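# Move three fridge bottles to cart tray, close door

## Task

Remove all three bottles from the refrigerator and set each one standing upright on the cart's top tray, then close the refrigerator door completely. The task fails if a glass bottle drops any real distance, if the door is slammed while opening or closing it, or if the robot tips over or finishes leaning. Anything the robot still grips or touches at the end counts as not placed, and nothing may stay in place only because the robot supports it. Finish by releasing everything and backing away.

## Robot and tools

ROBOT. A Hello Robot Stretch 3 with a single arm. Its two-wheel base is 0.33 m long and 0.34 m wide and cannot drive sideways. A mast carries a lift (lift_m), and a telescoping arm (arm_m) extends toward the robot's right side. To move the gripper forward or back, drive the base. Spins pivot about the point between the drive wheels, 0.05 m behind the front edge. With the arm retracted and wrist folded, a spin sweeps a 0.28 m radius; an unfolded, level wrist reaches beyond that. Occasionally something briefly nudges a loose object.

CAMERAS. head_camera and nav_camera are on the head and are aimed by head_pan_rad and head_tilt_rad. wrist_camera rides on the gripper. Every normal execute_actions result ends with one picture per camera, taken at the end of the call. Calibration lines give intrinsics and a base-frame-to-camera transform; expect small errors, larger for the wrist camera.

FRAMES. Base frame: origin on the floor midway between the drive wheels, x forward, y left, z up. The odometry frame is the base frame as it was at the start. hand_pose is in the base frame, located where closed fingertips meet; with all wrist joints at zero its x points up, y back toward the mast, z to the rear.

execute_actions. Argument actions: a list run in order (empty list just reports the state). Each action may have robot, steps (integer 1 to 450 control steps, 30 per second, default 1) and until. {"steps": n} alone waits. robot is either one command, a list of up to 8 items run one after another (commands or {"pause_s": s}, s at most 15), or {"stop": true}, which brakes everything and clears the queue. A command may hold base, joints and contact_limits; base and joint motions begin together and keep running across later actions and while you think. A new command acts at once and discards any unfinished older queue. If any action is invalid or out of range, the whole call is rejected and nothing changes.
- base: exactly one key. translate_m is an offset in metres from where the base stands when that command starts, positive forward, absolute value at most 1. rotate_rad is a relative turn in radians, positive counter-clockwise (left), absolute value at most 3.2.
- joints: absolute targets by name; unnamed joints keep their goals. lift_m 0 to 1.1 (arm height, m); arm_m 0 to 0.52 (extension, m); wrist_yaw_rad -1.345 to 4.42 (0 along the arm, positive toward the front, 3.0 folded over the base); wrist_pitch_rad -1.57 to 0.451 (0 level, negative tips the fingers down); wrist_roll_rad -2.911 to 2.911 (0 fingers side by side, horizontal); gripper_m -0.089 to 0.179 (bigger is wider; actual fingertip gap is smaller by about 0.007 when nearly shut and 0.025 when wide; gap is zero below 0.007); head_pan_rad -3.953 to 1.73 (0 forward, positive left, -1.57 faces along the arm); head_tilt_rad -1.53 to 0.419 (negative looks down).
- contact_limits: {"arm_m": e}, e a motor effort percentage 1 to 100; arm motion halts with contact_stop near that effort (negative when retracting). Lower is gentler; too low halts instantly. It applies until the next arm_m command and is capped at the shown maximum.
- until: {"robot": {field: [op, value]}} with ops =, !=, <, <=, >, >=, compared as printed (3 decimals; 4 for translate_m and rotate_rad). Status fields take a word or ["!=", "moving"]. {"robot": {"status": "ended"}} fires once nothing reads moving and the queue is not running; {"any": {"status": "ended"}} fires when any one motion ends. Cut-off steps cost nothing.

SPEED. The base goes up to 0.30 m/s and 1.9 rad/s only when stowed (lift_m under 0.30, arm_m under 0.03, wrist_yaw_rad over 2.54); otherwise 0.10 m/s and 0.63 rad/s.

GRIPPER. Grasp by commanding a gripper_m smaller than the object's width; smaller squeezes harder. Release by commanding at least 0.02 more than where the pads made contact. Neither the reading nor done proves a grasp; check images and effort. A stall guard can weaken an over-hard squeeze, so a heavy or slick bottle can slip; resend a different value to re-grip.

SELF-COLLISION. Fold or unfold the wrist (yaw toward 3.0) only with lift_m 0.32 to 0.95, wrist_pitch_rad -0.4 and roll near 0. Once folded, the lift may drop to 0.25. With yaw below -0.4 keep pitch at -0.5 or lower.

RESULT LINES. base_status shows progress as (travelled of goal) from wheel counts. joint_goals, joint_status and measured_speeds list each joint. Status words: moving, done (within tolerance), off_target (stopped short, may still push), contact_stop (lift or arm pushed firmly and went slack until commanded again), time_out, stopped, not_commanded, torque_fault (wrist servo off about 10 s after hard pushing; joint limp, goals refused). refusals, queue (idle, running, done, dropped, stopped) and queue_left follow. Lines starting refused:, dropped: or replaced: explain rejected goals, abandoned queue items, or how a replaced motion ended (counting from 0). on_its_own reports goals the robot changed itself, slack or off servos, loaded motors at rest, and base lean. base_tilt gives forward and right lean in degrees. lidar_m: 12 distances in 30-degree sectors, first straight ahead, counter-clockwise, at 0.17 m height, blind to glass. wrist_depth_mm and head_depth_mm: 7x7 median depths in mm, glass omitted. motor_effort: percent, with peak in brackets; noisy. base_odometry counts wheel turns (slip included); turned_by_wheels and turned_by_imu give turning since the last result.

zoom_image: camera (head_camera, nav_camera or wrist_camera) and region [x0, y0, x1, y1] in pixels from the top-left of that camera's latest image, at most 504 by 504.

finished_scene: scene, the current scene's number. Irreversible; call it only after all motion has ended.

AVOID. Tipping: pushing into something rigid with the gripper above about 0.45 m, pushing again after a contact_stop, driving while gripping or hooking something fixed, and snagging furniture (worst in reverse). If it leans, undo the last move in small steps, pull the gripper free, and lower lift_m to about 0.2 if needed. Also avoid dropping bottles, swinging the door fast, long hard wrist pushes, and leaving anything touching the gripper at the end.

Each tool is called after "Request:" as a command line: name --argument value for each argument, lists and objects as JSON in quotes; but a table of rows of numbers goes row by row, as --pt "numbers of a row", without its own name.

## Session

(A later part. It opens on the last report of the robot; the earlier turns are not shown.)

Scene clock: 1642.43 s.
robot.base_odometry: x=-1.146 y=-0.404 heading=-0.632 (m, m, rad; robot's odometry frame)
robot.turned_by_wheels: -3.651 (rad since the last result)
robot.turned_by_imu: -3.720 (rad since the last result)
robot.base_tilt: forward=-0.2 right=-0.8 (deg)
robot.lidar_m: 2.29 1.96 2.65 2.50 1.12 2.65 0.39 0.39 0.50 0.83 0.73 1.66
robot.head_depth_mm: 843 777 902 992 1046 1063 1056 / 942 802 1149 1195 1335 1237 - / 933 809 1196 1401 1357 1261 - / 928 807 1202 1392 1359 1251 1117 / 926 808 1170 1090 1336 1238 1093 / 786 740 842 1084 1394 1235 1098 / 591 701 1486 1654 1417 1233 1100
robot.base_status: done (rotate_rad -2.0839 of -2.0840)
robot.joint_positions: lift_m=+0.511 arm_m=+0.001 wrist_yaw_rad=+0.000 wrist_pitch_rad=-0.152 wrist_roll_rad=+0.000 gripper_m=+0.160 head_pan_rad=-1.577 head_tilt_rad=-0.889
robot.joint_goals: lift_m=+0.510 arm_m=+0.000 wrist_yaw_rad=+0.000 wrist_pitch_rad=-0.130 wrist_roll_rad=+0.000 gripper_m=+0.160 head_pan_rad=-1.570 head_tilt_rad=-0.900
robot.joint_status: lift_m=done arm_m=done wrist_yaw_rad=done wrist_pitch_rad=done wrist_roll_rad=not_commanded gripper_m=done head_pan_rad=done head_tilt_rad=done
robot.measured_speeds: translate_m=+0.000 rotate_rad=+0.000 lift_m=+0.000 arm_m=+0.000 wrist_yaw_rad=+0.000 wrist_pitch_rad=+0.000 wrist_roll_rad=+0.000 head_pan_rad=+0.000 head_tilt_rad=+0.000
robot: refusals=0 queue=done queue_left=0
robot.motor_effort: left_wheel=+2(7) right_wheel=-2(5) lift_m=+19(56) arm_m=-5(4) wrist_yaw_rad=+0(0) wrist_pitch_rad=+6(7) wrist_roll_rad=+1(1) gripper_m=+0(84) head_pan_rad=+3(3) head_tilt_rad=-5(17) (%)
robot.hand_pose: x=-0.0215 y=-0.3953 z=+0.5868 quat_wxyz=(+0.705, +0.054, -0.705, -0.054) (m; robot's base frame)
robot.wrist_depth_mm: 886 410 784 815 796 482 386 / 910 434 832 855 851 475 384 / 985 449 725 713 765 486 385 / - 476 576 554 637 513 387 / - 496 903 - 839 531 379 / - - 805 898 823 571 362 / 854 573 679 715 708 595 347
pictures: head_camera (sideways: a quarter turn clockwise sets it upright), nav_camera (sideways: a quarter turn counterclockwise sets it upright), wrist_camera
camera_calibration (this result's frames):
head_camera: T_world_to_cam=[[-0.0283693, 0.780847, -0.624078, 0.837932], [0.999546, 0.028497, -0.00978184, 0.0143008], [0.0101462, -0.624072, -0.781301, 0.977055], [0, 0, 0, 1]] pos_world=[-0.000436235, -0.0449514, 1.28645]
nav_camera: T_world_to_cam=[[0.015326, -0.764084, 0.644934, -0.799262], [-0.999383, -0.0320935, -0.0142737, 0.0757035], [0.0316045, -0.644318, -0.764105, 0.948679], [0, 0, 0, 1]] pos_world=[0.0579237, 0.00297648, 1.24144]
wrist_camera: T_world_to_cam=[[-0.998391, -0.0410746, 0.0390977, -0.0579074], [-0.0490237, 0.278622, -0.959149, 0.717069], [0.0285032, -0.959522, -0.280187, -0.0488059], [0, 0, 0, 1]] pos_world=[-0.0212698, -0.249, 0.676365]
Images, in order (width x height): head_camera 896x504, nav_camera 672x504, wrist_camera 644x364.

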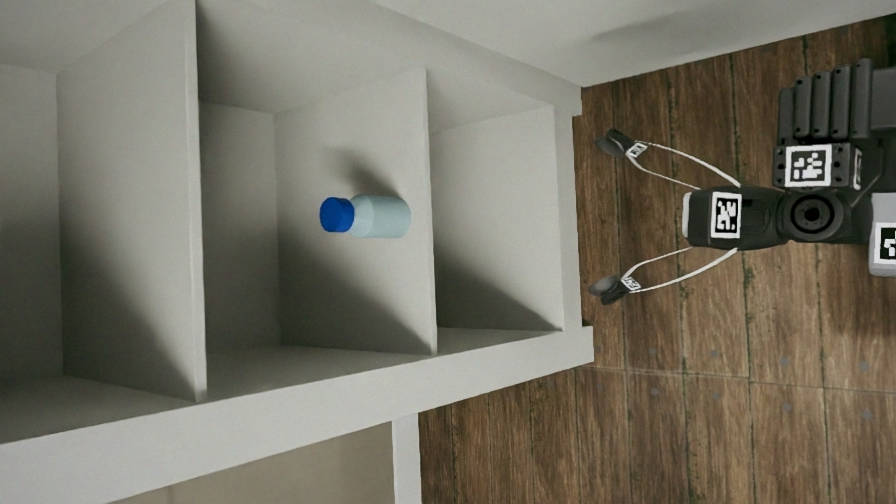

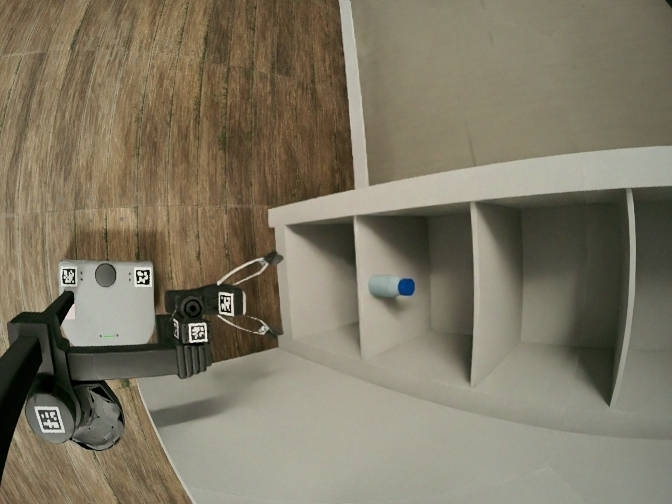

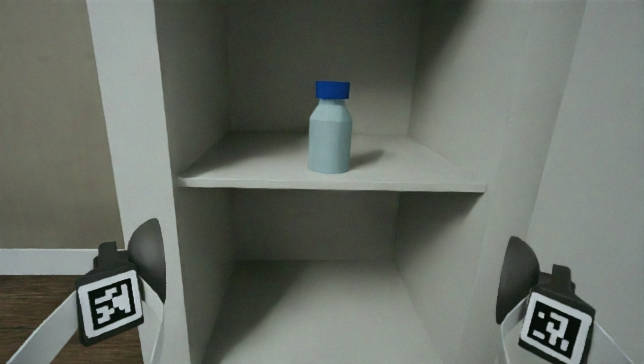

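Request:
execute_actions --actions '[{"robot": {"joints": {"arm_m": 0.32}}, "steps": 150, "until": {"robot": {"status": "ended"}}}]'

Scene clock: 1671.37 s.
robot.base_odometry: x=-1.146 y=-0.404 heading=-0.632 (m, m, rad; robot's odometry frame)
robot.turned_by_wheels: +0.000 (rad since the last result)
robot.turned_by_imu: +0.000 (rad since the last result)
robot.base_tilt: forward=-0.3 right=-0.7 (deg)
robot.lidar_m: 2.29 1.97 2.65 2.49 1.12 2.65 0.39 0.39 0.50 0.83 0.73 1.66
robot.head_depth_mm: 837 774 902 991 1040 1074 1064 / 940 805 1159 1191 1327 1259 - / 937 806 1199 1073 1367 1232 1105 / 926 807 1191 1237 1354 1235 1114 / 924 806 1163 1090 1336 1237 1096 / 786 739 845 1085 1389 1240 1096 / 590 702 1485 1670 1419 1235 1099
robot.base_status: done (rotate_rad -2.0839 of -2.0840)
robot.joint_positions: lift_m=+0.511 arm_m=+0.320 wrist_yaw_rad=+0.000 wrist_pitch_rad=-0.152 wrist_roll_rad=+0.000 gripper_m=+0.160 head_pan_rad=-1.577 head_tilt_rad=-0.889
robot.joint_goals: lift_m=+0.510 arm_m=+0.320 wrist_yaw_rad=+0.000 wrist_pitch_rad=-0.130 wrist_roll_rad=+0.000 gripper_m=+0.160 head_pan_rad=-1.570 head_tilt_rad=-0.900
robot.joint_status: lift_m=done arm_m=done wrist_yaw_rad=done wrist_pitch_rad=done wrist_roll_rad=not_commanded gripper_m=done head_pan_rad=done head_tilt_rad=done
robot.measured_speeds: translate_m=+0.000 rotate_rad=+0.000 lift_m=+0.000 arm_m=+0.000 wrist_yaw_rad=+0.000 wrist_pitch_rad=+0.000 wrist_roll_rad=+0.000 head_pan_rad=+0.000 head_tilt_rad=+0.000
robot: refusals=0 queue=done queue_left=0
robot.motor_effort: left_wheel=+2(1) right_wheel=-2(2) lift_m=+18(18) arm_m=+2(4) wrist_yaw_rad=+0(0) wrist_pitch_rad=+7(7) wrist_roll_rad=+1(1) gripper_m=+1(0) head_pan_rad=+3(3) head_tilt_rad=-4(5) (%)
robot.hand_pose: x=-0.0215 y=-0.7144 z=+0.5868 quat_wxyz=(+0.705, +0.054, -0.705, -0.054) (m; robot's base frame)
robot.wrist_depth_mm: 287 423 521 523 538 435 301 / 291 429 537 550 559 435 301 / 291 431 572 220 581 434 301 / 291 399 482 219 521 431 302 / 284 342 332 229 343 360 298 / 249 - 251 239 259 265 271 / 212 207 212 216 219 222 235
pictures: head_camera (sideways: a quarter turn clockwise sets it upright), nav_camera (sideways: a quarter turn counterclockwise sets it upright), wrist_camera
camera_calibration (this result's frames):
head_camera: T_world_to_cam=[[-0.0283691, 0.780861, -0.62406, 0.837909], [0.999546, 0.0284971, -0.00978104, 0.0142998], [0.0101463, -0.624054, -0.781315, 0.977074], [0, 0, 0, 1]] pos_world=[-0.000436238, -0.044951, 1.28645]
nav_camera: T_world_to_cam=[[0.0153258, -0.764099, 0.644917, -0.799239], [-0.999383, -0.032093, -0.0142746, 0.0757046], [0.0316046, -0.6443, -0.76412, 0.948698], [0, 0, 0, 1]] pos_world=[0.0579237, 0.00297786, 1.24144]
wrist_camera: T_world_to_cam=[[-0.998391, -0.0410741, 0.0390979, -0.0710123], [-0.0490234, 0.278611, -0.959152, 0.805961], [0.0285032, -0.959525, -0.280176, -0.354953], [0, 0, 0, 1]] pos_world=[-0.0212698, -0.568053, 0.676366]
Images, in order (width x height): head_camera 896x504, nav_camera 672x504, wrist_camera 644x364.

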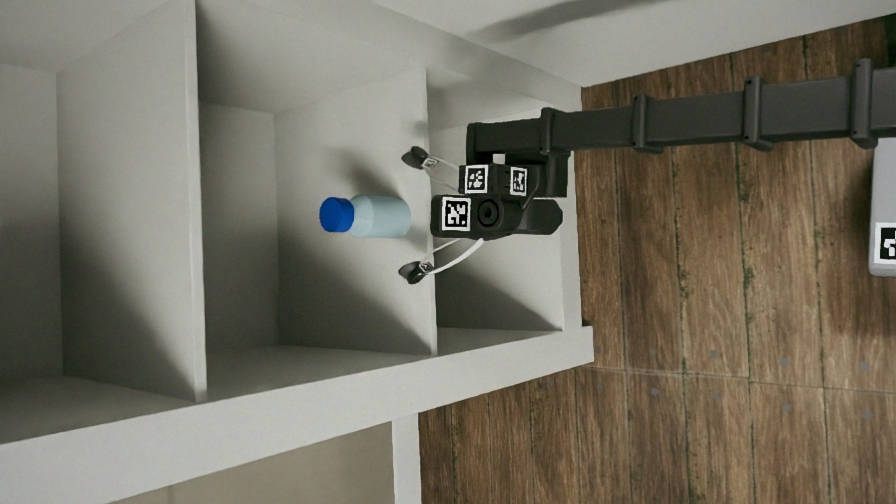

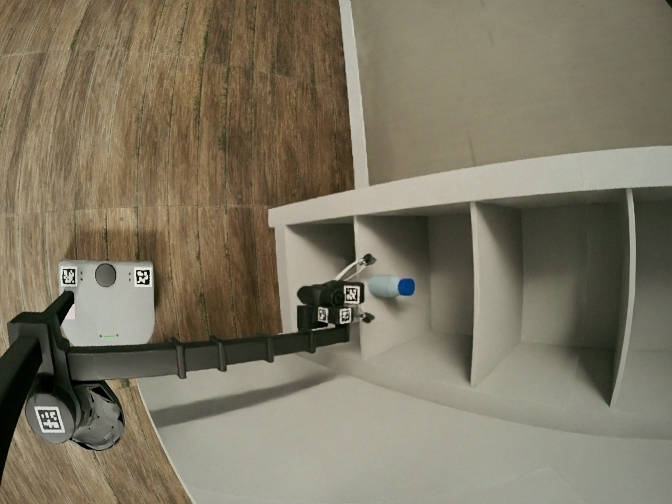

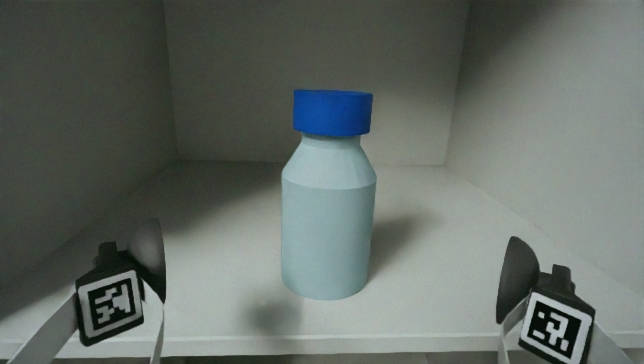

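Request:
execute_actions --actions '[{"robot": {"joints": {"arm_m": 0.372}}, "steps": 90, "until": {"robot": {"status": "ended"}}}]'

Scene clock: 1696.23 s.
robot.base_odometry: x=-1.146 y=-0.404 heading=-0.632 (m, m, rad; robot's odometry frame)
robot.turned_by_wheels: +0.000 (rad since the last result)
robot.turned_by_imu: +0.000 (rad since the last result)
robot.base_tilt: forward=-0.2 right=-0.7 (deg)
robot.lidar_m: 2.29 1.97 2.65 2.49 1.12 2.66 0.39 0.39 0.50 0.83 0.73 1.67
robot.head_depth_mm: 839 778 902 994 1043 1066 1060 / 936 803 1151 1185 1325 1252 - / 937 805 1193 1045 1354 1236 1101 / 928 807 1205 1391 1348 1239 1116 / 928 809 1166 1088 1335 1240 1102 / 790 740 844 1086 1388 1240 1096 / 590 701 1482 1661 1421 1237 1098
robot.base_status: done (rotate_rad -2.0839 of -2.0840)
robot.joint_positions: lift_m=+0.511 arm_m=+0.372 wrist_yaw_rad=+0.000 wrist_pitch_rad=-0.152 wrist_roll_rad=+0.000 gripper_m=+0.160 head_pan_rad=-1.577 head_tilt_rad=-0.889
robot.joint_goals: lift_m=+0.510 arm_m=+0.372 wrist_yaw_rad=+0.000 wrist_pitch_rad=-0.130 wrist_roll_rad=+0.000 gripper_m=+0.160 head_pan_rad=-1.570 head_tilt_rad=-0.900
robot.joint_status: lift_m=done arm_m=done wrist_yaw_rad=done wrist_pitch_rad=done wrist_roll_rad=not_commanded gripper_m=done head_pan_rad=done head_tilt_rad=done
robot.measured_speeds: translate_m=+0.000 rotate_rad=+0.000 lift_m=+0.000 arm_m=+0.000 wrist_yaw_rad=+0.000 wrist_pitch_rad=+0.000 wrist_roll_rad=+0.000 head_pan_rad=+0.000 head_tilt_rad=+0.000
robot: refusals=0 queue=done queue_left=0
robot.motor_effort: left_wheel=+2(2) right_wheel=-2(2) lift_m=+18(18) arm_m=+2(3) wrist_yaw_rad=+0(0) wrist_pitch_rad=+6(6) wrist_roll_rad=+1(1) gripper_m=+0(0) head_pan_rad=+2(3) head_tilt_rad=-5(5) (%)
robot.hand_pose: x=-0.0215 y=-0.7664 z=+0.5868 quat_wxyz=(+0.705, +0.054, -0.705, -0.054) (m; robot's base frame)
robot.wrist_depth_mm: 294 435 474 481 489 431 299 / 295 439 497 495 511 421 296 / 295 446 517 162 542 426 296 / 301 415 470 172 506 427 293 / 283 339 326 171 345 355 295 / 248 - 249 180 260 263 269 / 191 197 202 190 209 211 225
pictures: head_camera (sideways: a quarter turn clockwise sets it upright), nav_camera (sideways: a quarter turn counterclockwise sets it upright), wrist_camera
camera_calibration (this result's frames):
head_camera: T_world_to_cam=[[-0.0283691, 0.780861, -0.62406, 0.837909], [0.999546, 0.0284971, -0.00978104, 0.0142998], [0.0101463, -0.624054, -0.781315, 0.977074], [0, 0, 0, 1]] pos_world=[-0.000436238, -0.044951, 1.28645]
nav_camera: T_world_to_cam=[[0.0153258, -0.764099, 0.644917, -0.799239], [-0.999383, -0.032093, -0.0142746, 0.0757046], [0.0316046, -0.6443, -0.76412, 0.948698], [0, 0, 0, 1]] pos_world=[0.0579237, 0.00297787, 1.24144]
wrist_camera: T_world_to_cam=[[-0.998391, -0.0410741, 0.0390978, -0.0731482], [-0.0490233, 0.278611, -0.959152, 0.820449], [0.0285033, -0.959525, -0.280176, -0.40485], [0, 0, 0, 1]] pos_world=[-0.0212698, -0.620054, 0.676366]
Images, in order (width x height): head_camera 896x504, nav_camera 672x504, wrist_camera 644x364.

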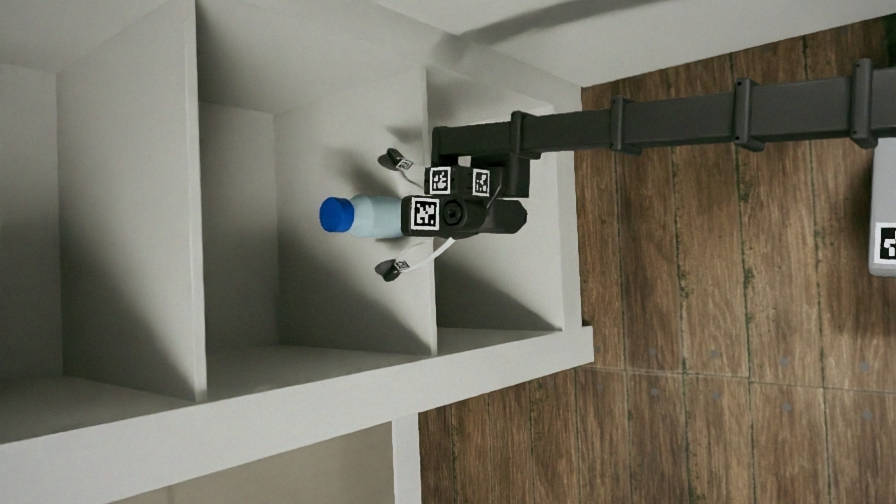

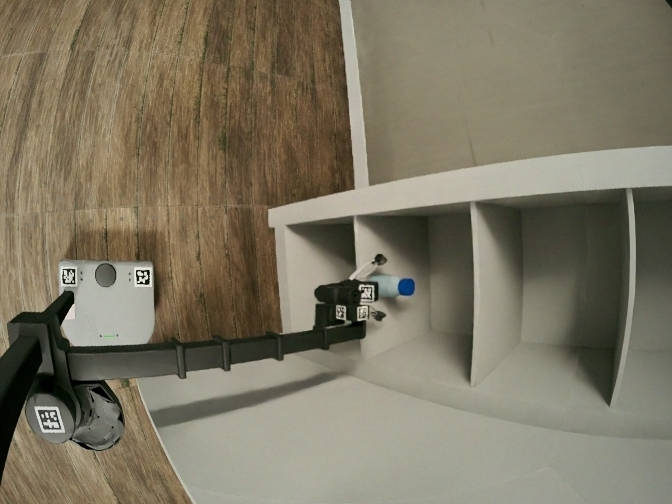

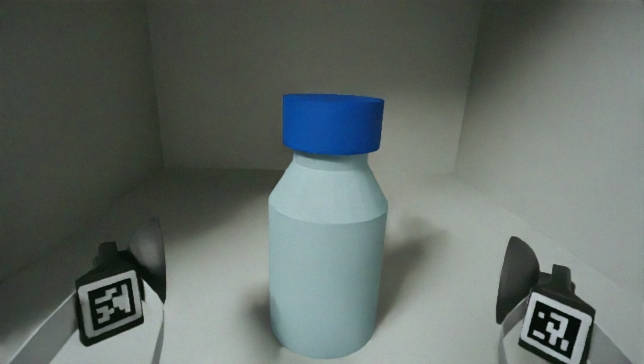

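Request:
execute_actions --actions '[{"robot": {"joints": {"arm_m": 0.410, "lift_m": 0.507}}, "steps": 90, "until": {"robot": {"status": "ended"}}}]'

Scene clock: 1714.03 s.
robot.base_odometry: x=-1.146 y=-0.404 heading=-0.632 (m, m, rad; robot's odometry frame)
robot.turned_by_wheels: +0.000 (rad since the last result)
robot.turned_by_imu: +0.000 (rad since the last result)
robot.base_tilt: forward=-0.2 right=-0.7 (deg)
robot.lidar_m: 2.29 1.97 2.65 2.50 1.12 2.65 0.39 0.39 0.50 0.83 0.73 1.66
robot.head_depth_mm: 840 778 900 999 1049 1066 1065 / 941 805 1155 1181 1334 1258 - / 937 800 1193 - 1366 1234 1110 / 928 806 1202 1391 1344 1235 1116 / 925 808 1165 1090 1335 1244 1098 / 784 740 845 1084 1402 1243 1095 / 591 700 1485 1657 1423 1233 1099
robot.base_status: done (rotate_rad -2.0839 of -2.0840)
robot.joint_positions: lift_m=+0.508 arm_m=+0.410 wrist_yaw_rad=+0.000 wrist_pitch_rad=-0.152 wrist_roll_rad=+0.000 gripper_m=+0.160 head_pan_rad=-1.577 head_tilt_rad=-0.889
robot.joint_goals: lift_m=+0.507 arm_m=+0.410 wrist_yaw_rad=+0.000 wrist_pitch_rad=-0.130 wrist_roll_rad=+0.000 gripper_m=+0.160 head_pan_rad=-1.570 head_tilt_rad=-0.900
robot.joint_status: lift_m=done arm_m=done wrist_yaw_rad=done wrist_pitch_rad=done wrist_roll_rad=not_commanded gripper_m=done head_pan_rad=done head_tilt_rad=done
robot.measured_speeds: translate_m=+0.000 rotate_rad=+0.000 lift_m=+0.000 arm_m=+0.000 wrist_yaw_rad=+0.000 wrist_pitch_rad=+0.000 wrist_roll_rad=+0.000 head_pan_rad=+0.000 head_tilt_rad=+0.000
robot: refusals=0 queue=done queue_left=0
robot.motor_effort: left_wheel=+1(2) right_wheel=-2(2) lift_m=+19(19) arm_m=+3(3) wrist_yaw_rad=+0(0) wrist_pitch_rad=+7(7) wrist_roll_rad=+1(1) gripper_m=+0(0) head_pan_rad=+3(2) head_tilt_rad=-4(5) (%)
robot.hand_pose: x=-0.0215 y=-0.8044 z=+0.5838 quat_wxyz=(+0.705, +0.054, -0.705, -0.054) (m; robot's base frame)
robot.wrist_depth_mm: 300 425 435 449 455 427 294 / 301 445 467 465 475 421 290 / 301 448 482 122 491 424 292 / 304 416 465 134 471 416 291 / 288 337 303 132 315 347 292 / 245 - 234 133 244 261 266 / 187 192 193 142 197 207 222
pictures: head_camera (sideways: a quarter turn clockwise sets it upright), nav_camera (sideways: a quarter turn counterclockwise sets it upright), wrist_camera
camera_calibration (this result's frames):
head_camera: T_world_to_cam=[[-0.0283689, 0.780861, -0.62406, 0.837909], [0.999546, 0.0284969, -0.00978103, 0.0142998], [0.0101461, -0.624054, -0.781315, 0.977074], [0, 0, 0, 1]] pos_world=[-0.000436249, -0.044951, 1.28645]
nav_camera: T_world_to_cam=[[0.0153256, -0.764099, 0.644916, -0.799239], [-0.999383, -0.0320928, -0.0142746, 0.0757046], [0.0316044, -0.6443, -0.76412, 0.948698], [0, 0, 0, 1]] pos_world=[0.0579237, 0.00297787, 1.24144]
wrist_camera: T_world_to_cam=[[-0.998391, -0.0410742, 0.039098, -0.0745915], [-0.0490235, 0.27861, -0.959152, 0.828153], [0.0285033, -0.959525, -0.280176, -0.442151], [0, 0, 0, 1]] pos_world=[-0.0212698, -0.658051, 0.673361]
Images, in order (width x height): head_camera 896x504, nav_camera 672x504, wrist_camera 644x364.

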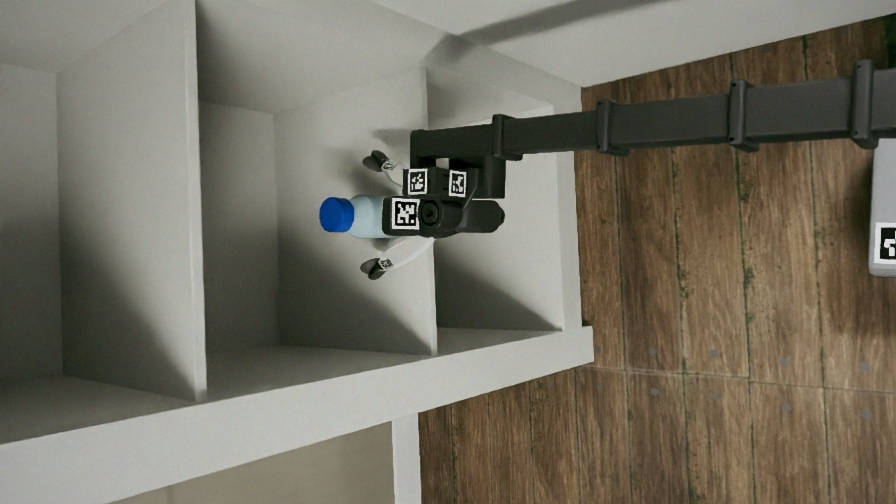

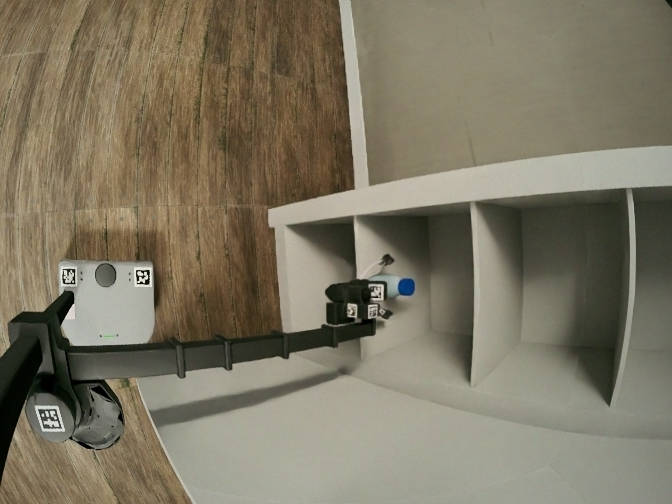

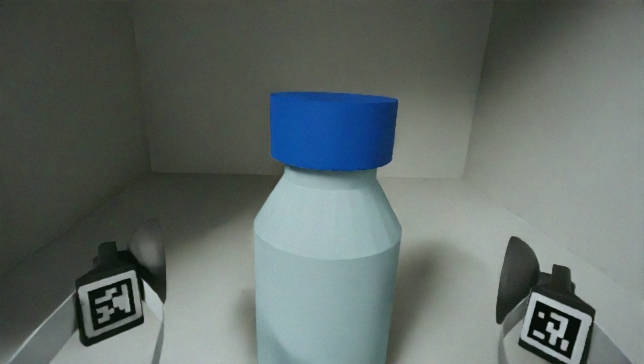

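Request:
execute_actions --actions '[{"robot": {"joints": {"arm_m": 0.414}}, "steps": 60, "until": {"robot": {"status": "ended"}}}, {"robot": {"joints": {"gripper_m": 0.03}}, "steps": 120, "until": {"robot": {"status": "ended"}}}, {"steps": 10}]'

Scene clock: 1733.53 s.
robot.base_odometry: x=-1.146 y=-0.404 heading=-0.632 (m, m, rad; robot's odometry frame)
robot.turned_by_wheels: +0.000 (rad since the last result)
robot.turned_by_imu: +0.001 (rad since the last result)
robot.base_tilt: forward=-0.2 right=-0.7 (deg)
robot.lidar_m: 2.29 1.97 2.65 2.49 1.12 2.66 0.39 0.39 0.50 0.83 0.73 1.67
robot.head_depth_mm: 840 777 905 986 1046 1068 1058 / 933 803 1156 1182 1325 1253 - / 933 805 1195 - 1368 1238 1108 / 928 806 1201 1401 1350 1239 1111 / 927 808 1164 1094 1341 1246 1099 / 783 741 844 1080 1390 1240 1093 / 589 702 1485 1660 1423 1233 1098
robot.base_status: done (rotate_rad -2.0838 of -2.0840)
robot.joint_positions: lift_m=+0.508 arm_m=+0.414 wrist_yaw_rad=+0.003 wrist_pitch_rad=-0.154 wrist_roll_rad=+0.001 gripper_m=+0.031 head_pan_rad=-1.577 head_tilt_rad=-0.889
robot.joint_goals: lift_m=+0.507 arm_m=+0.414 wrist_yaw_rad=+0.000 wrist_pitch_rad=-0.130 wrist_roll_rad=+0.001 gripper_m=+0.030 head_pan_rad=-1.570 head_tilt_rad=-0.900
robot.joint_status: lift_m=done arm_m=done wrist_yaw_rad=done wrist_pitch_rad=done wrist_roll_rad=not_commanded gripper_m=done head_pan_rad=done head_tilt_rad=done
robot.measured_speeds: translate_m=+0.000 rotate_rad=+0.000 lift_m=+0.000 arm_m=+0.000 wrist_yaw_rad=+0.000 wrist_pitch_rad=+0.000 wrist_roll_rad=+0.000 head_pan_rad=+0.000 head_tilt_rad=+0.000
robot: refusals=0 queue=done queue_left=0
robot.motor_effort: left_wheel=+3(3) right_wheel=-4(4) lift_m=+19(19) arm_m=+2(4) wrist_yaw_rad=-2(3) wrist_pitch_rad=+7(7) wrist_roll_rad=+0(1) gripper_m=-16(90) head_pan_rad=+2(3) head_tilt_rad=-5(5) (%)
robot.hand_pose: x=-0.0207 y=-0.8083 z=+0.5832 quat_wxyz=(+0.705, +0.056, -0.705, -0.054) (m; robot's base frame)
robot.wrist_depth_mm: 296 420 440 441 450 429 296 / 298 443 458 458 472 422 292 / 301 448 478 117 490 423 293 / 302 414 463 128 460 413 291 / 288 314 316 127 299 344 290 / 237 241 - 127 134 261 262 / 194 195 190 135 188 207 211
pictures: head_camera (sideways: a quarter turn clockwise sets it upright), nav_camera (sideways: a quarter turn counterclockwise sets it upright), wrist_camera
camera_calibration (this result's frames):
head_camera: T_world_to_cam=[[-0.0283692, 0.780861, -0.62406, 0.837909], [0.999546, 0.0284972, -0.00978103, 0.0142998], [0.0101464, -0.624054, -0.781315, 0.977074], [0, 0, 0, 1]] pos_world=[-0.000436233, -0.044951, 1.28645]
nav_camera: T_world_to_cam=[[0.0153259, -0.764099, 0.644916, -0.799239], [-0.999383, -0.0320931, -0.0142746, 0.0757046], [0.0316046, -0.6443, -0.76412, 0.948698], [0, 0, 0, 1]] pos_world=[0.0579237, 0.00297789, 1.24144]
wrist_camera: T_world_to_cam=[[-0.998293, -0.0442879, 0.0380745, -0.0759121], [-0.0490088, 0.280625, -0.958566, 0.830002], [0.0317682, -0.958795, -0.282316, -0.444202], [0, 0, 0, 1]] pos_world=[-0.0209936, -0.66218, 0.673096]
Images, in order (width x height): head_camera 896x504, nav_camera 672x504, wrist_camera 644x364.

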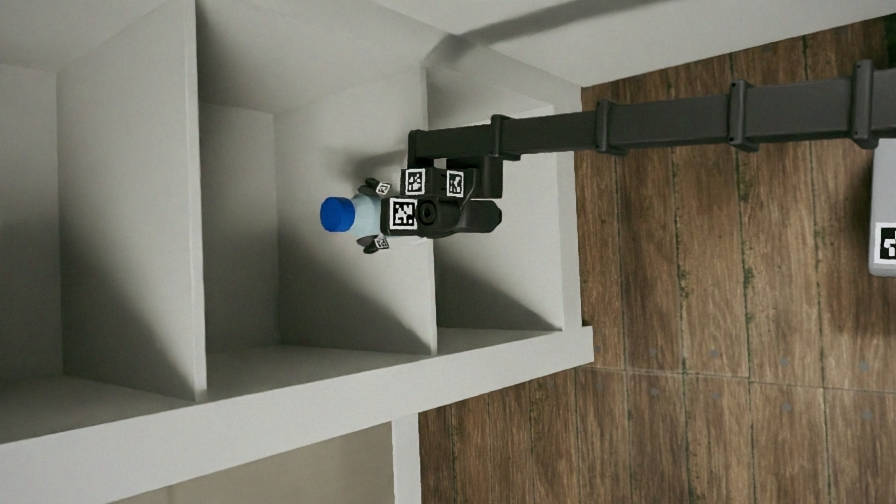

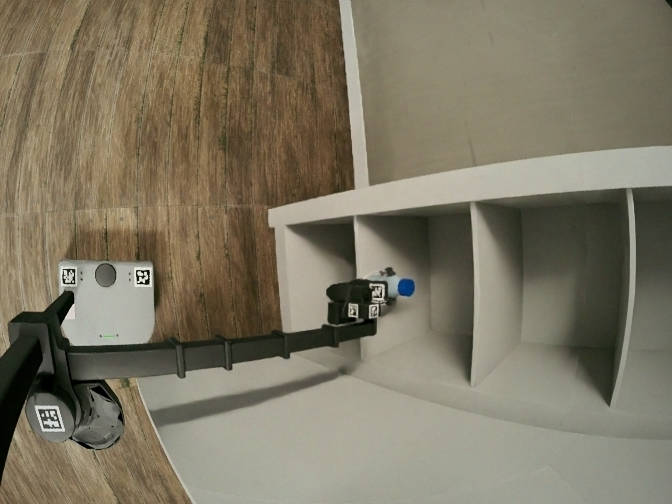

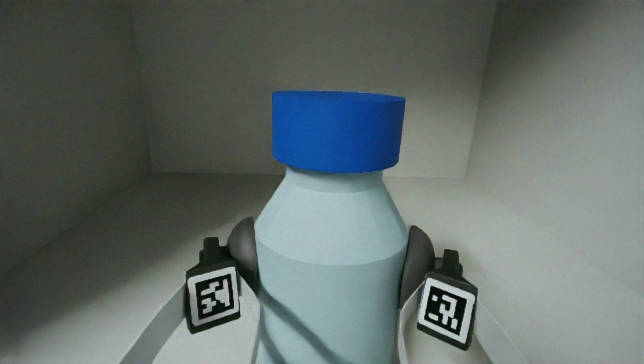

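Request:
execute_actions --actions '[{"robot": {"joints": {"lift_m": 0.55}}, "steps": 60, "until": {"robot": {"status": "ended"}}}, {"steps": 8}]'

Scene clock: 1740.50 s.
robot.base_odometry: x=-1.146 y=-0.404 heading=-0.632 (m, m, rad; robot's odometry frame)
robot.turned_by_wheels: +0.000 (rad since the last result)
robot.turned_by_imu: +0.000 (rad since the last result)
robot.base_tilt: forward=-0.2 right=-0.7 (deg)
robot.lidar_m: 2.29 1.97 2.65 2.50 1.12 2.65 0.39 0.39 0.50 0.83 0.73 1.66
robot.head_depth_mm: 841 778 905 993 1047 1067 1056 / 937 802 1157 1130 1290 - - / 932 804 1197 1387 1359 1237 1108 / 932 806 1202 1381 1350 1234 1114 / 929 808 1163 1091 1334 1242 1090 / 784 740 838 1085 1390 1235 1099 / 589 702 1497 1652 1424 1239 1101
robot.base_status: done (rotate_rad -2.0839 of -2.0840)
robot.joint_positions: lift_m=+0.549 arm_m=+0.414 wrist_yaw_rad=+0.002 wrist_pitch_rad=-0.192 wrist_roll_rad=+0.001 gripper_m=+0.031 head_pan_rad=-1.577 head_tilt_rad=-0.889
robot.joint_goals: lift_m=+0.550 arm_m=+0.414 wrist_yaw_rad=+0.000 wrist_pitch_rad=-0.130 wrist_roll_rad=+0.001 gripper_m=+0.030 head_pan_rad=-1.570 head_tilt_rad=-0.900
robot.joint_status: lift_m=done arm_m=done wrist_yaw_rad=done wrist_pitch_rad=done wrist_roll_rad=not_commanded gripper_m=done head_pan_rad=done head_tilt_rad=done
robot.measured_speeds: translate_m=+0.000 rotate_rad=+0.000 lift_m=+0.000 arm_m=+0.000 wrist_yaw_rad=+0.000 wrist_pitch_rad=+0.000 wrist_roll_rad=+0.000 head_pan_rad=+0.000 head_tilt_rad=+0.000
robot: refusals=0 queue=done queue_left=0
robot.motor_effort: left_wheel=+3(3) right_wheel=-3(4) lift_m=+60(62) arm_m=+2(2) wrist_yaw_rad=-2(2) wrist_pitch_rad=+19(20) wrist_roll_rad=+0(0) gripper_m=-15(16) head_pan_rad=+3(3) head_tilt_rad=-5(5) (%)
robot.hand_pose: x=-0.0209 y=-0.8057 z=+0.6152 quat_wxyz=(+0.704, +0.069, -0.704, -0.067) (m; robot's base frame)
robot.wrist_depth_mm: 300 420 432 442 443 424 294 / 300 441 456 460 470 427 292 / 301 451 487 118 494 421 294 / 301 433 494 130 511 416 292 / 302 361 368 127 351 370 289 / 274 285 - 128 134 303 283 / 230 232 228 134 226 246 249
pictures: head_camera (sideways: a quarter turn clockwise sets it upright), nav_camera (sideways: a quarter turn counterclockwise sets it upright), wrist_camera
camera_calibration (this result's frames):
head_camera: T_world_to_cam=[[-0.0283693, 0.780861, -0.62406, 0.837909], [0.999546, 0.0284974, -0.00978103, 0.0142998], [0.0101464, -0.624054, -0.781315, 0.977074], [0, 0, 0, 1]] pos_world=[-0.000436228, -0.044951, 1.28645]
nav_camera: T_world_to_cam=[[0.015326, -0.764099, 0.644917, -0.799239], [-0.999383, -0.0320933, -0.0142746, 0.0757046], [0.0316047, -0.6443, -0.76412, 0.948698], [0, 0, 0, 1]] pos_world=[0.0579237, 0.00297789, 1.24144]
wrist_camera: T_world_to_cam=[[-0.998332, -0.0447829, 0.036428, -0.0766399], [-0.0487939, 0.317395, -0.947037, 0.882451], [0.030849, -0.947236, -0.31905, -0.400763], [0, 0, 0, 1]] pos_world=[-0.0210907, -0.663134, 0.710643]
Images, in order (width x height): head_camera 896x504, nav_camera 672x504, wrist_camera 644x364.

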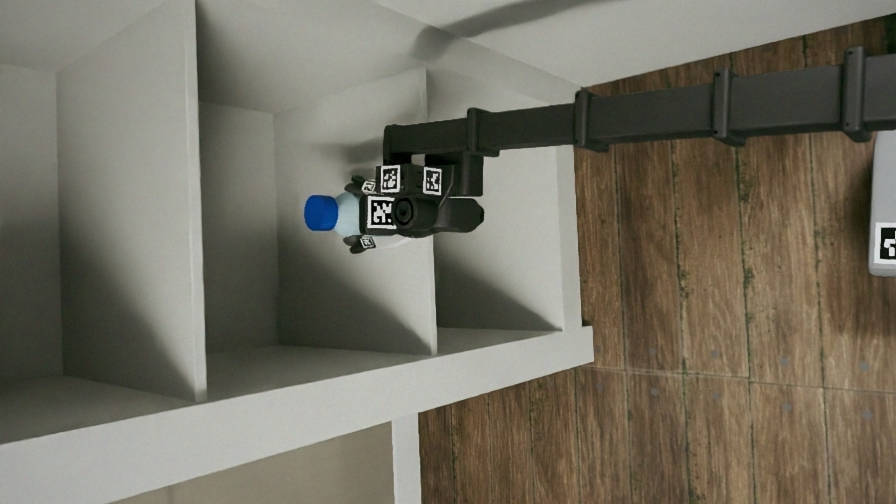

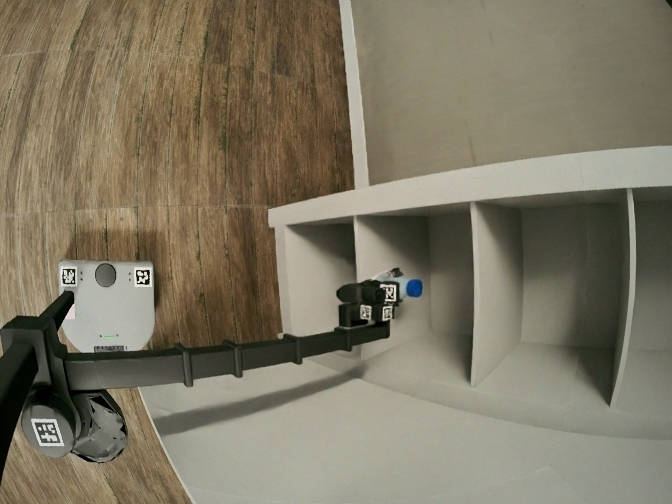

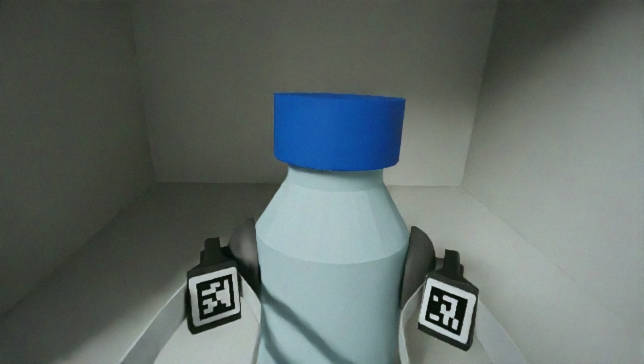

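Request:
execute_actions --actions '[{"robot": {"joints": {"arm_m": 0.0}}, "steps": 200, "until": {"robot": {"status": "ended"}}}, {"robot": {"base": {"rotate_rad": 2.2624}, "joints": {"lift_m": 0.965, "head_tilt_rad": -0.75}}, "steps": 250, "until": {"robot": {"status": "ended"}}}, {"robot": {"base": {"translate_m": 0.705}}, "steps": 400, "until": {"robot": {"status": "ended"}}}, {"robot": {"base": {"rotate_rad": 1.3886}}, "steps": 200, "until": {"robot": {"status": "ended"}}}]'

Scene clock: 1779.17 s.
robot.base_odometry: x=-1.189 y=+0.300 heading=+3.019 (m, m, rad; robot's odometry frame)
robot.turned_by_wheels: +3.651 (rad since the last result)
robot.turned_by_imu: +3.722 (rad since the last result)
robot.base_tilt: forward=-0.2 right=-0.7 (deg)
robot.lidar_m: 2.12 1.99 0.63 1.41 2.40 2.21 2.66 2.04 0.44 0.42 2.24 2.09
robot.head_depth_mm: 1549 1667 947 - - - - / 1632 1749 945 591 - - 1094 / 1708 1861 382 - - - 1100 / 1797 1971 945 713 624 853 1094 / 1898 2157 2323 1825 1469 1278 1137 / 1992 2272 2433 1896 1552 1310 1136 / 2112 2462 2422 1890 1556 1307 1135
robot.base_status: done (rotate_rad +1.3885 of +1.3886)
robot.joint_positions: lift_m=+0.964 arm_m=+0.001 wrist_yaw_rad=+0.001 wrist_pitch_rad=-0.194 wrist_roll_rad=+0.001 gripper_m=+0.031 head_pan_rad=-1.577 head_tilt_rad=-0.754
robot.joint_goals: lift_m=+0.965 arm_m=+0.000 wrist_yaw_rad=+0.000 wrist_pitch_rad=-0.130 wrist_roll_rad=+0.001 gripper_m=+0.030 head_pan_rad=-1.570 head_tilt_rad=-0.750
robot.joint_status: lift_m=done arm_m=done wrist_yaw_rad=done wrist_pitch_rad=done wrist_roll_rad=not_commanded gripper_m=done head_pan_rad=done head_tilt_rad=done
robot.measured_speeds: translate_m=+0.000 rotate_rad=+0.000 lift_m=+0.000 arm_m=+0.000 wrist_yaw_rad=+0.000 wrist_pitch_rad=+0.000 wrist_roll_rad=+0.000 head_pan_rad=+0.000 head_tilt_rad=+0.000
robot: refusals=0 queue=done queue_left=0
robot.motor_effort: left_wheel=-2(8) right_wheel=+0(3) lift_m=+60(61) arm_m=-5(4) wrist_yaw_rad=+0(2) wrist_pitch_rad=+19(19) wrist_roll_rad=+1(1) gripper_m=-15(15) head_pan_rad=+2(3) head_tilt_rad=+2(13) (%)
robot.hand_pose: x=-0.0213 y=-0.3925 z=+1.0300 quat_wxyz=(+0.704, +0.069, -0.704, -0.068) (m; robot's base frame)
robot.wrist_depth_mm: - - - - - - - / - - - - - - - / - - - 119 - - - / - - - 130 827 - - / - - - 127 603 645 - / - - - 127 133 527 317 / - - 392 134 300 340 307
pictures: head_camera (sideways: a quarter turn clockwise sets it upright), nav_camera (sideways: a quarter turn counterclockwise sets it upright), wrist_camera
camera_calibration (this result's frames):
head_camera: T_world_to_cam=[[-0.028911, 0.690041, -0.723193, 0.96709], [0.999536, 0.0268712, -0.0143189, 0.0202098], [0.0095524, -0.723271, -0.690498, 0.858973], [0, 0, 0, 1]] pos_world=[-0.000446182, -0.0466046, 1.2928]
nav_camera: T_world_to_cam=[[0.0158835, -0.670631, 0.741621, -0.925262], [-0.999392, -0.0336632, -0.00903658, 0.0688874], [0.0310255, -0.741027, -0.670758, 0.827281], [0, 0, 0, 1]] pos_world=[0.0578751, -0.005153, 1.24172]
wrist_camera: T_world_to_cam=[[-0.99841, -0.0430435, 0.0363838, -0.0729561], [-0.0482301, 0.318491, -0.946698, 1.14414], [0.0291613, -0.946948, -0.320061, 0.124088], [0, 0, 0, 1]] pos_world=[-0.0212765, -0.250036, 1.12553]
Images, in order (width x height): head_camera 896x504, nav_camera 672x504, wrist_camera 644x364.

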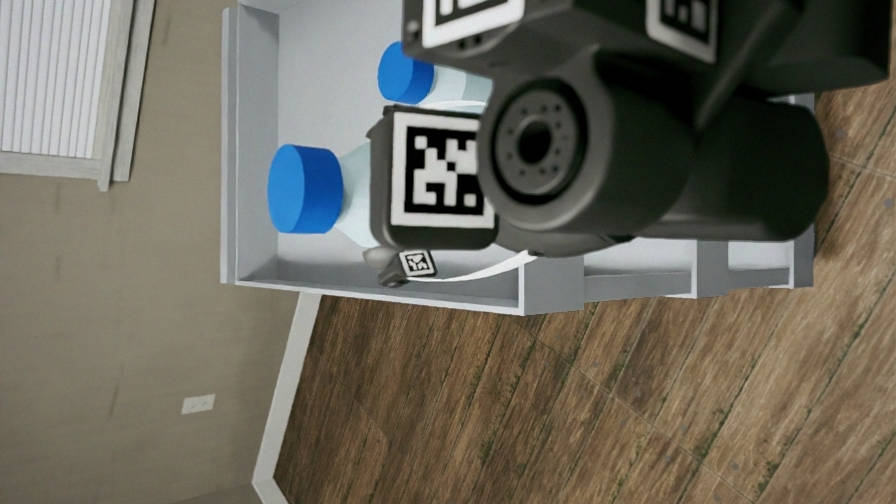

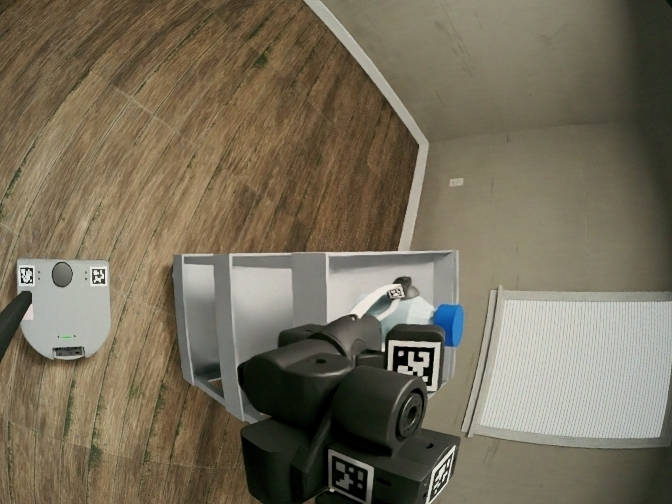

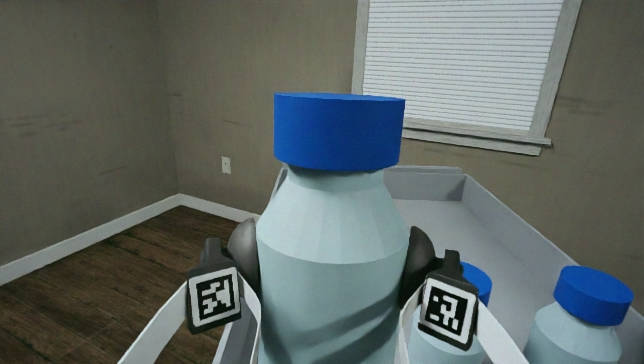

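Request:
execute_actions --actions '[{"robot": {"joints": {"arm_m": 0.128}}, "steps": 90, "until": {"robot": {"status": "ended"}}}, {"robot": {"joints": {"lift_m": 0.82}}, "steps": 90, "until": {"robot": {"status": "ended"}}}]'

Scene clock: 1798.23 s.
robot.base_odometry: x=-1.189 y=+0.300 heading=+3.019 (m, m, rad; robot's odometry frame)
robot.turned_by_wheels: +0.000 (rad since the last result)
robot.turned_by_imu: +0.000 (rad since the last result)
robot.base_tilt: forward=-0.2 right=-0.7 (deg)
robot.lidar_m: 2.12 1.99 0.63 1.41 2.41 2.21 2.66 2.03 0.44 0.42 2.24 2.09
robot.head_depth_mm: 1547 1668 946 713 - - 1095 / 1635 1775 946 611 - 952 1076 / 1700 1864 946 586 - 853 1071 / 1794 1956 946 713 609 853 1098 / 1855 2131 2333 1839 1464 1281 1141 / 1992 2287 2422 1888 1554 1313 1134 / 2110 2426 2410 1887 1550 1307 1138
robot.base_status: done (rotate_rad +1.3885 of +1.3886)
robot.joint_positions: lift_m=+0.820 arm_m=+0.128 wrist_yaw_rad=+0.001 wrist_pitch_rad=-0.194 wrist_roll_rad=+0.001 gripper_m=+0.031 head_pan_rad=-1.577 head_tilt_rad=-0.754
robot.joint_goals: lift_m=+0.820 arm_m=+0.128 wrist_yaw_rad=+0.000 wrist_pitch_rad=-0.130 wrist_roll_rad=+0.001 gripper_m=+0.030 head_pan_rad=-1.570 head_tilt_rad=-0.750
robot.joint_status: lift_m=done arm_m=done wrist_yaw_rad=done wrist_pitch_rad=done wrist_roll_rad=not_commanded gripper_m=done head_pan_rad=done head_tilt_rad=done
robot.measured_speeds: translate_m=+0.000 rotate_rad=+0.000 lift_m=+0.000 arm_m=+0.000 wrist_yaw_rad=+0.000 wrist_pitch_rad=+0.000 wrist_roll_rad=+0.000 head_pan_rad=+0.000 head_tilt_rad=+0.000
robot: refusals=0 queue=done queue_left=0
robot.motor_effort: left_wheel=-2(2) right_wheel=+0(0) lift_m=+23(59) arm_m=+2(4) wrist_yaw_rad=+0(1) wrist_pitch_rad=+19(18) wrist_roll_rad=+0(1) gripper_m=-15(15) head_pan_rad=+3(2) head_tilt_rad=+1(1) (%)
robot.hand_pose: x=-0.0213 y=-0.5195 z=+0.8862 quat_wxyz=(+0.704, +0.069, -0.704, -0.069) (m; robot's base frame)
robot.wrist_depth_mm: - - - - - - - / - - - - - - - / - - - 118 635 685 - / - - 466 129 499 543 138 / - - 256 126 340 384 132 / - - - 127 133 167 137 / - 153 221 134 220 153 134
pictures: head_camera (sideways: a quarter turn clockwise sets it upright), nav_camera (sideways: a quarter turn counterclockwise sets it upright), wrist_camera
camera_calibration (this result's frames):
head_camera: T_world_to_cam=[[-0.0289111, 0.690011, -0.723221, 0.967127], [0.999536, 0.0268705, -0.0143203, 0.0202116], [0.00955214, -0.7233, -0.690468, 0.858934], [0, 0, 0, 1]] pos_world=[-0.00044619, -0.046605, 1.2928]
nav_camera: T_world_to_cam=[[0.0158836, -0.6706, 0.741649, -0.925298], [-0.999392, -0.0336634, -0.00903496, 0.0688853], [0.0310253, -0.741055, -0.670728, 0.827241], [0, 0, 0, 1]] pos_world=[0.0578751, -0.00515548, 1.24172]
wrist_camera: T_world_to_cam=[[-0.99841, -0.043054, 0.0363711, -0.0731878], [-0.0482301, 0.318775, -0.946603, 1.04857], [0.0291608, -0.946852, -0.320345, -0.0419197], [0, 0, 0, 1]] pos_world=[-0.0212765, -0.3771, 0.981809]
Images, in order (width x height): head_camera 896x504, nav_camera 672x504, wrist_camera 644x364.

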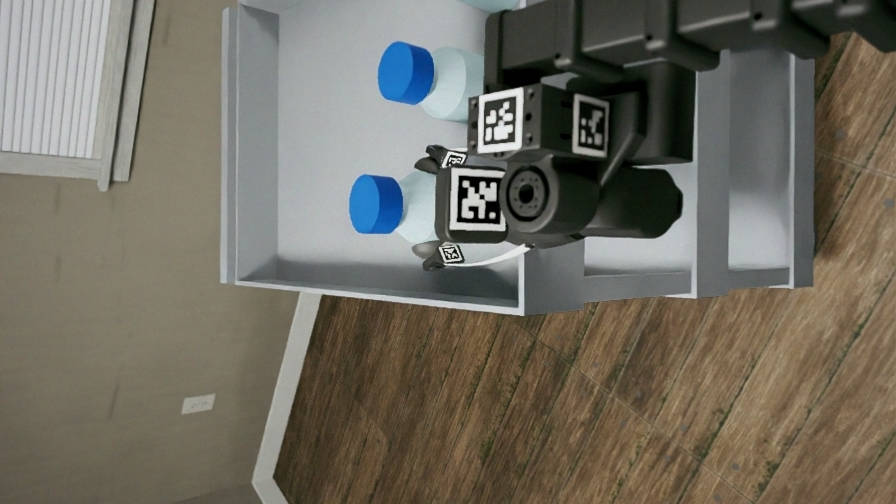

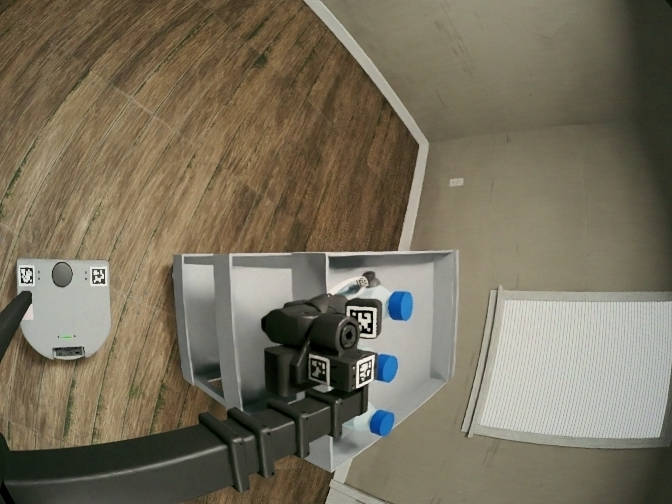

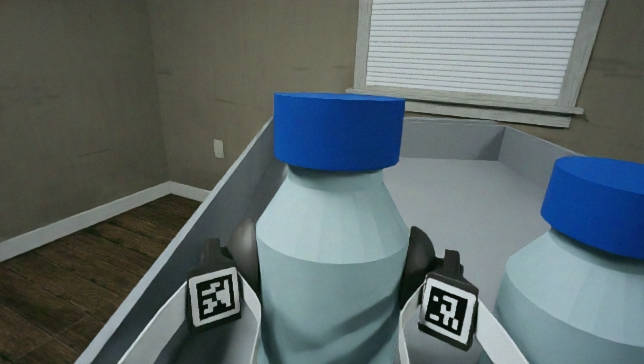

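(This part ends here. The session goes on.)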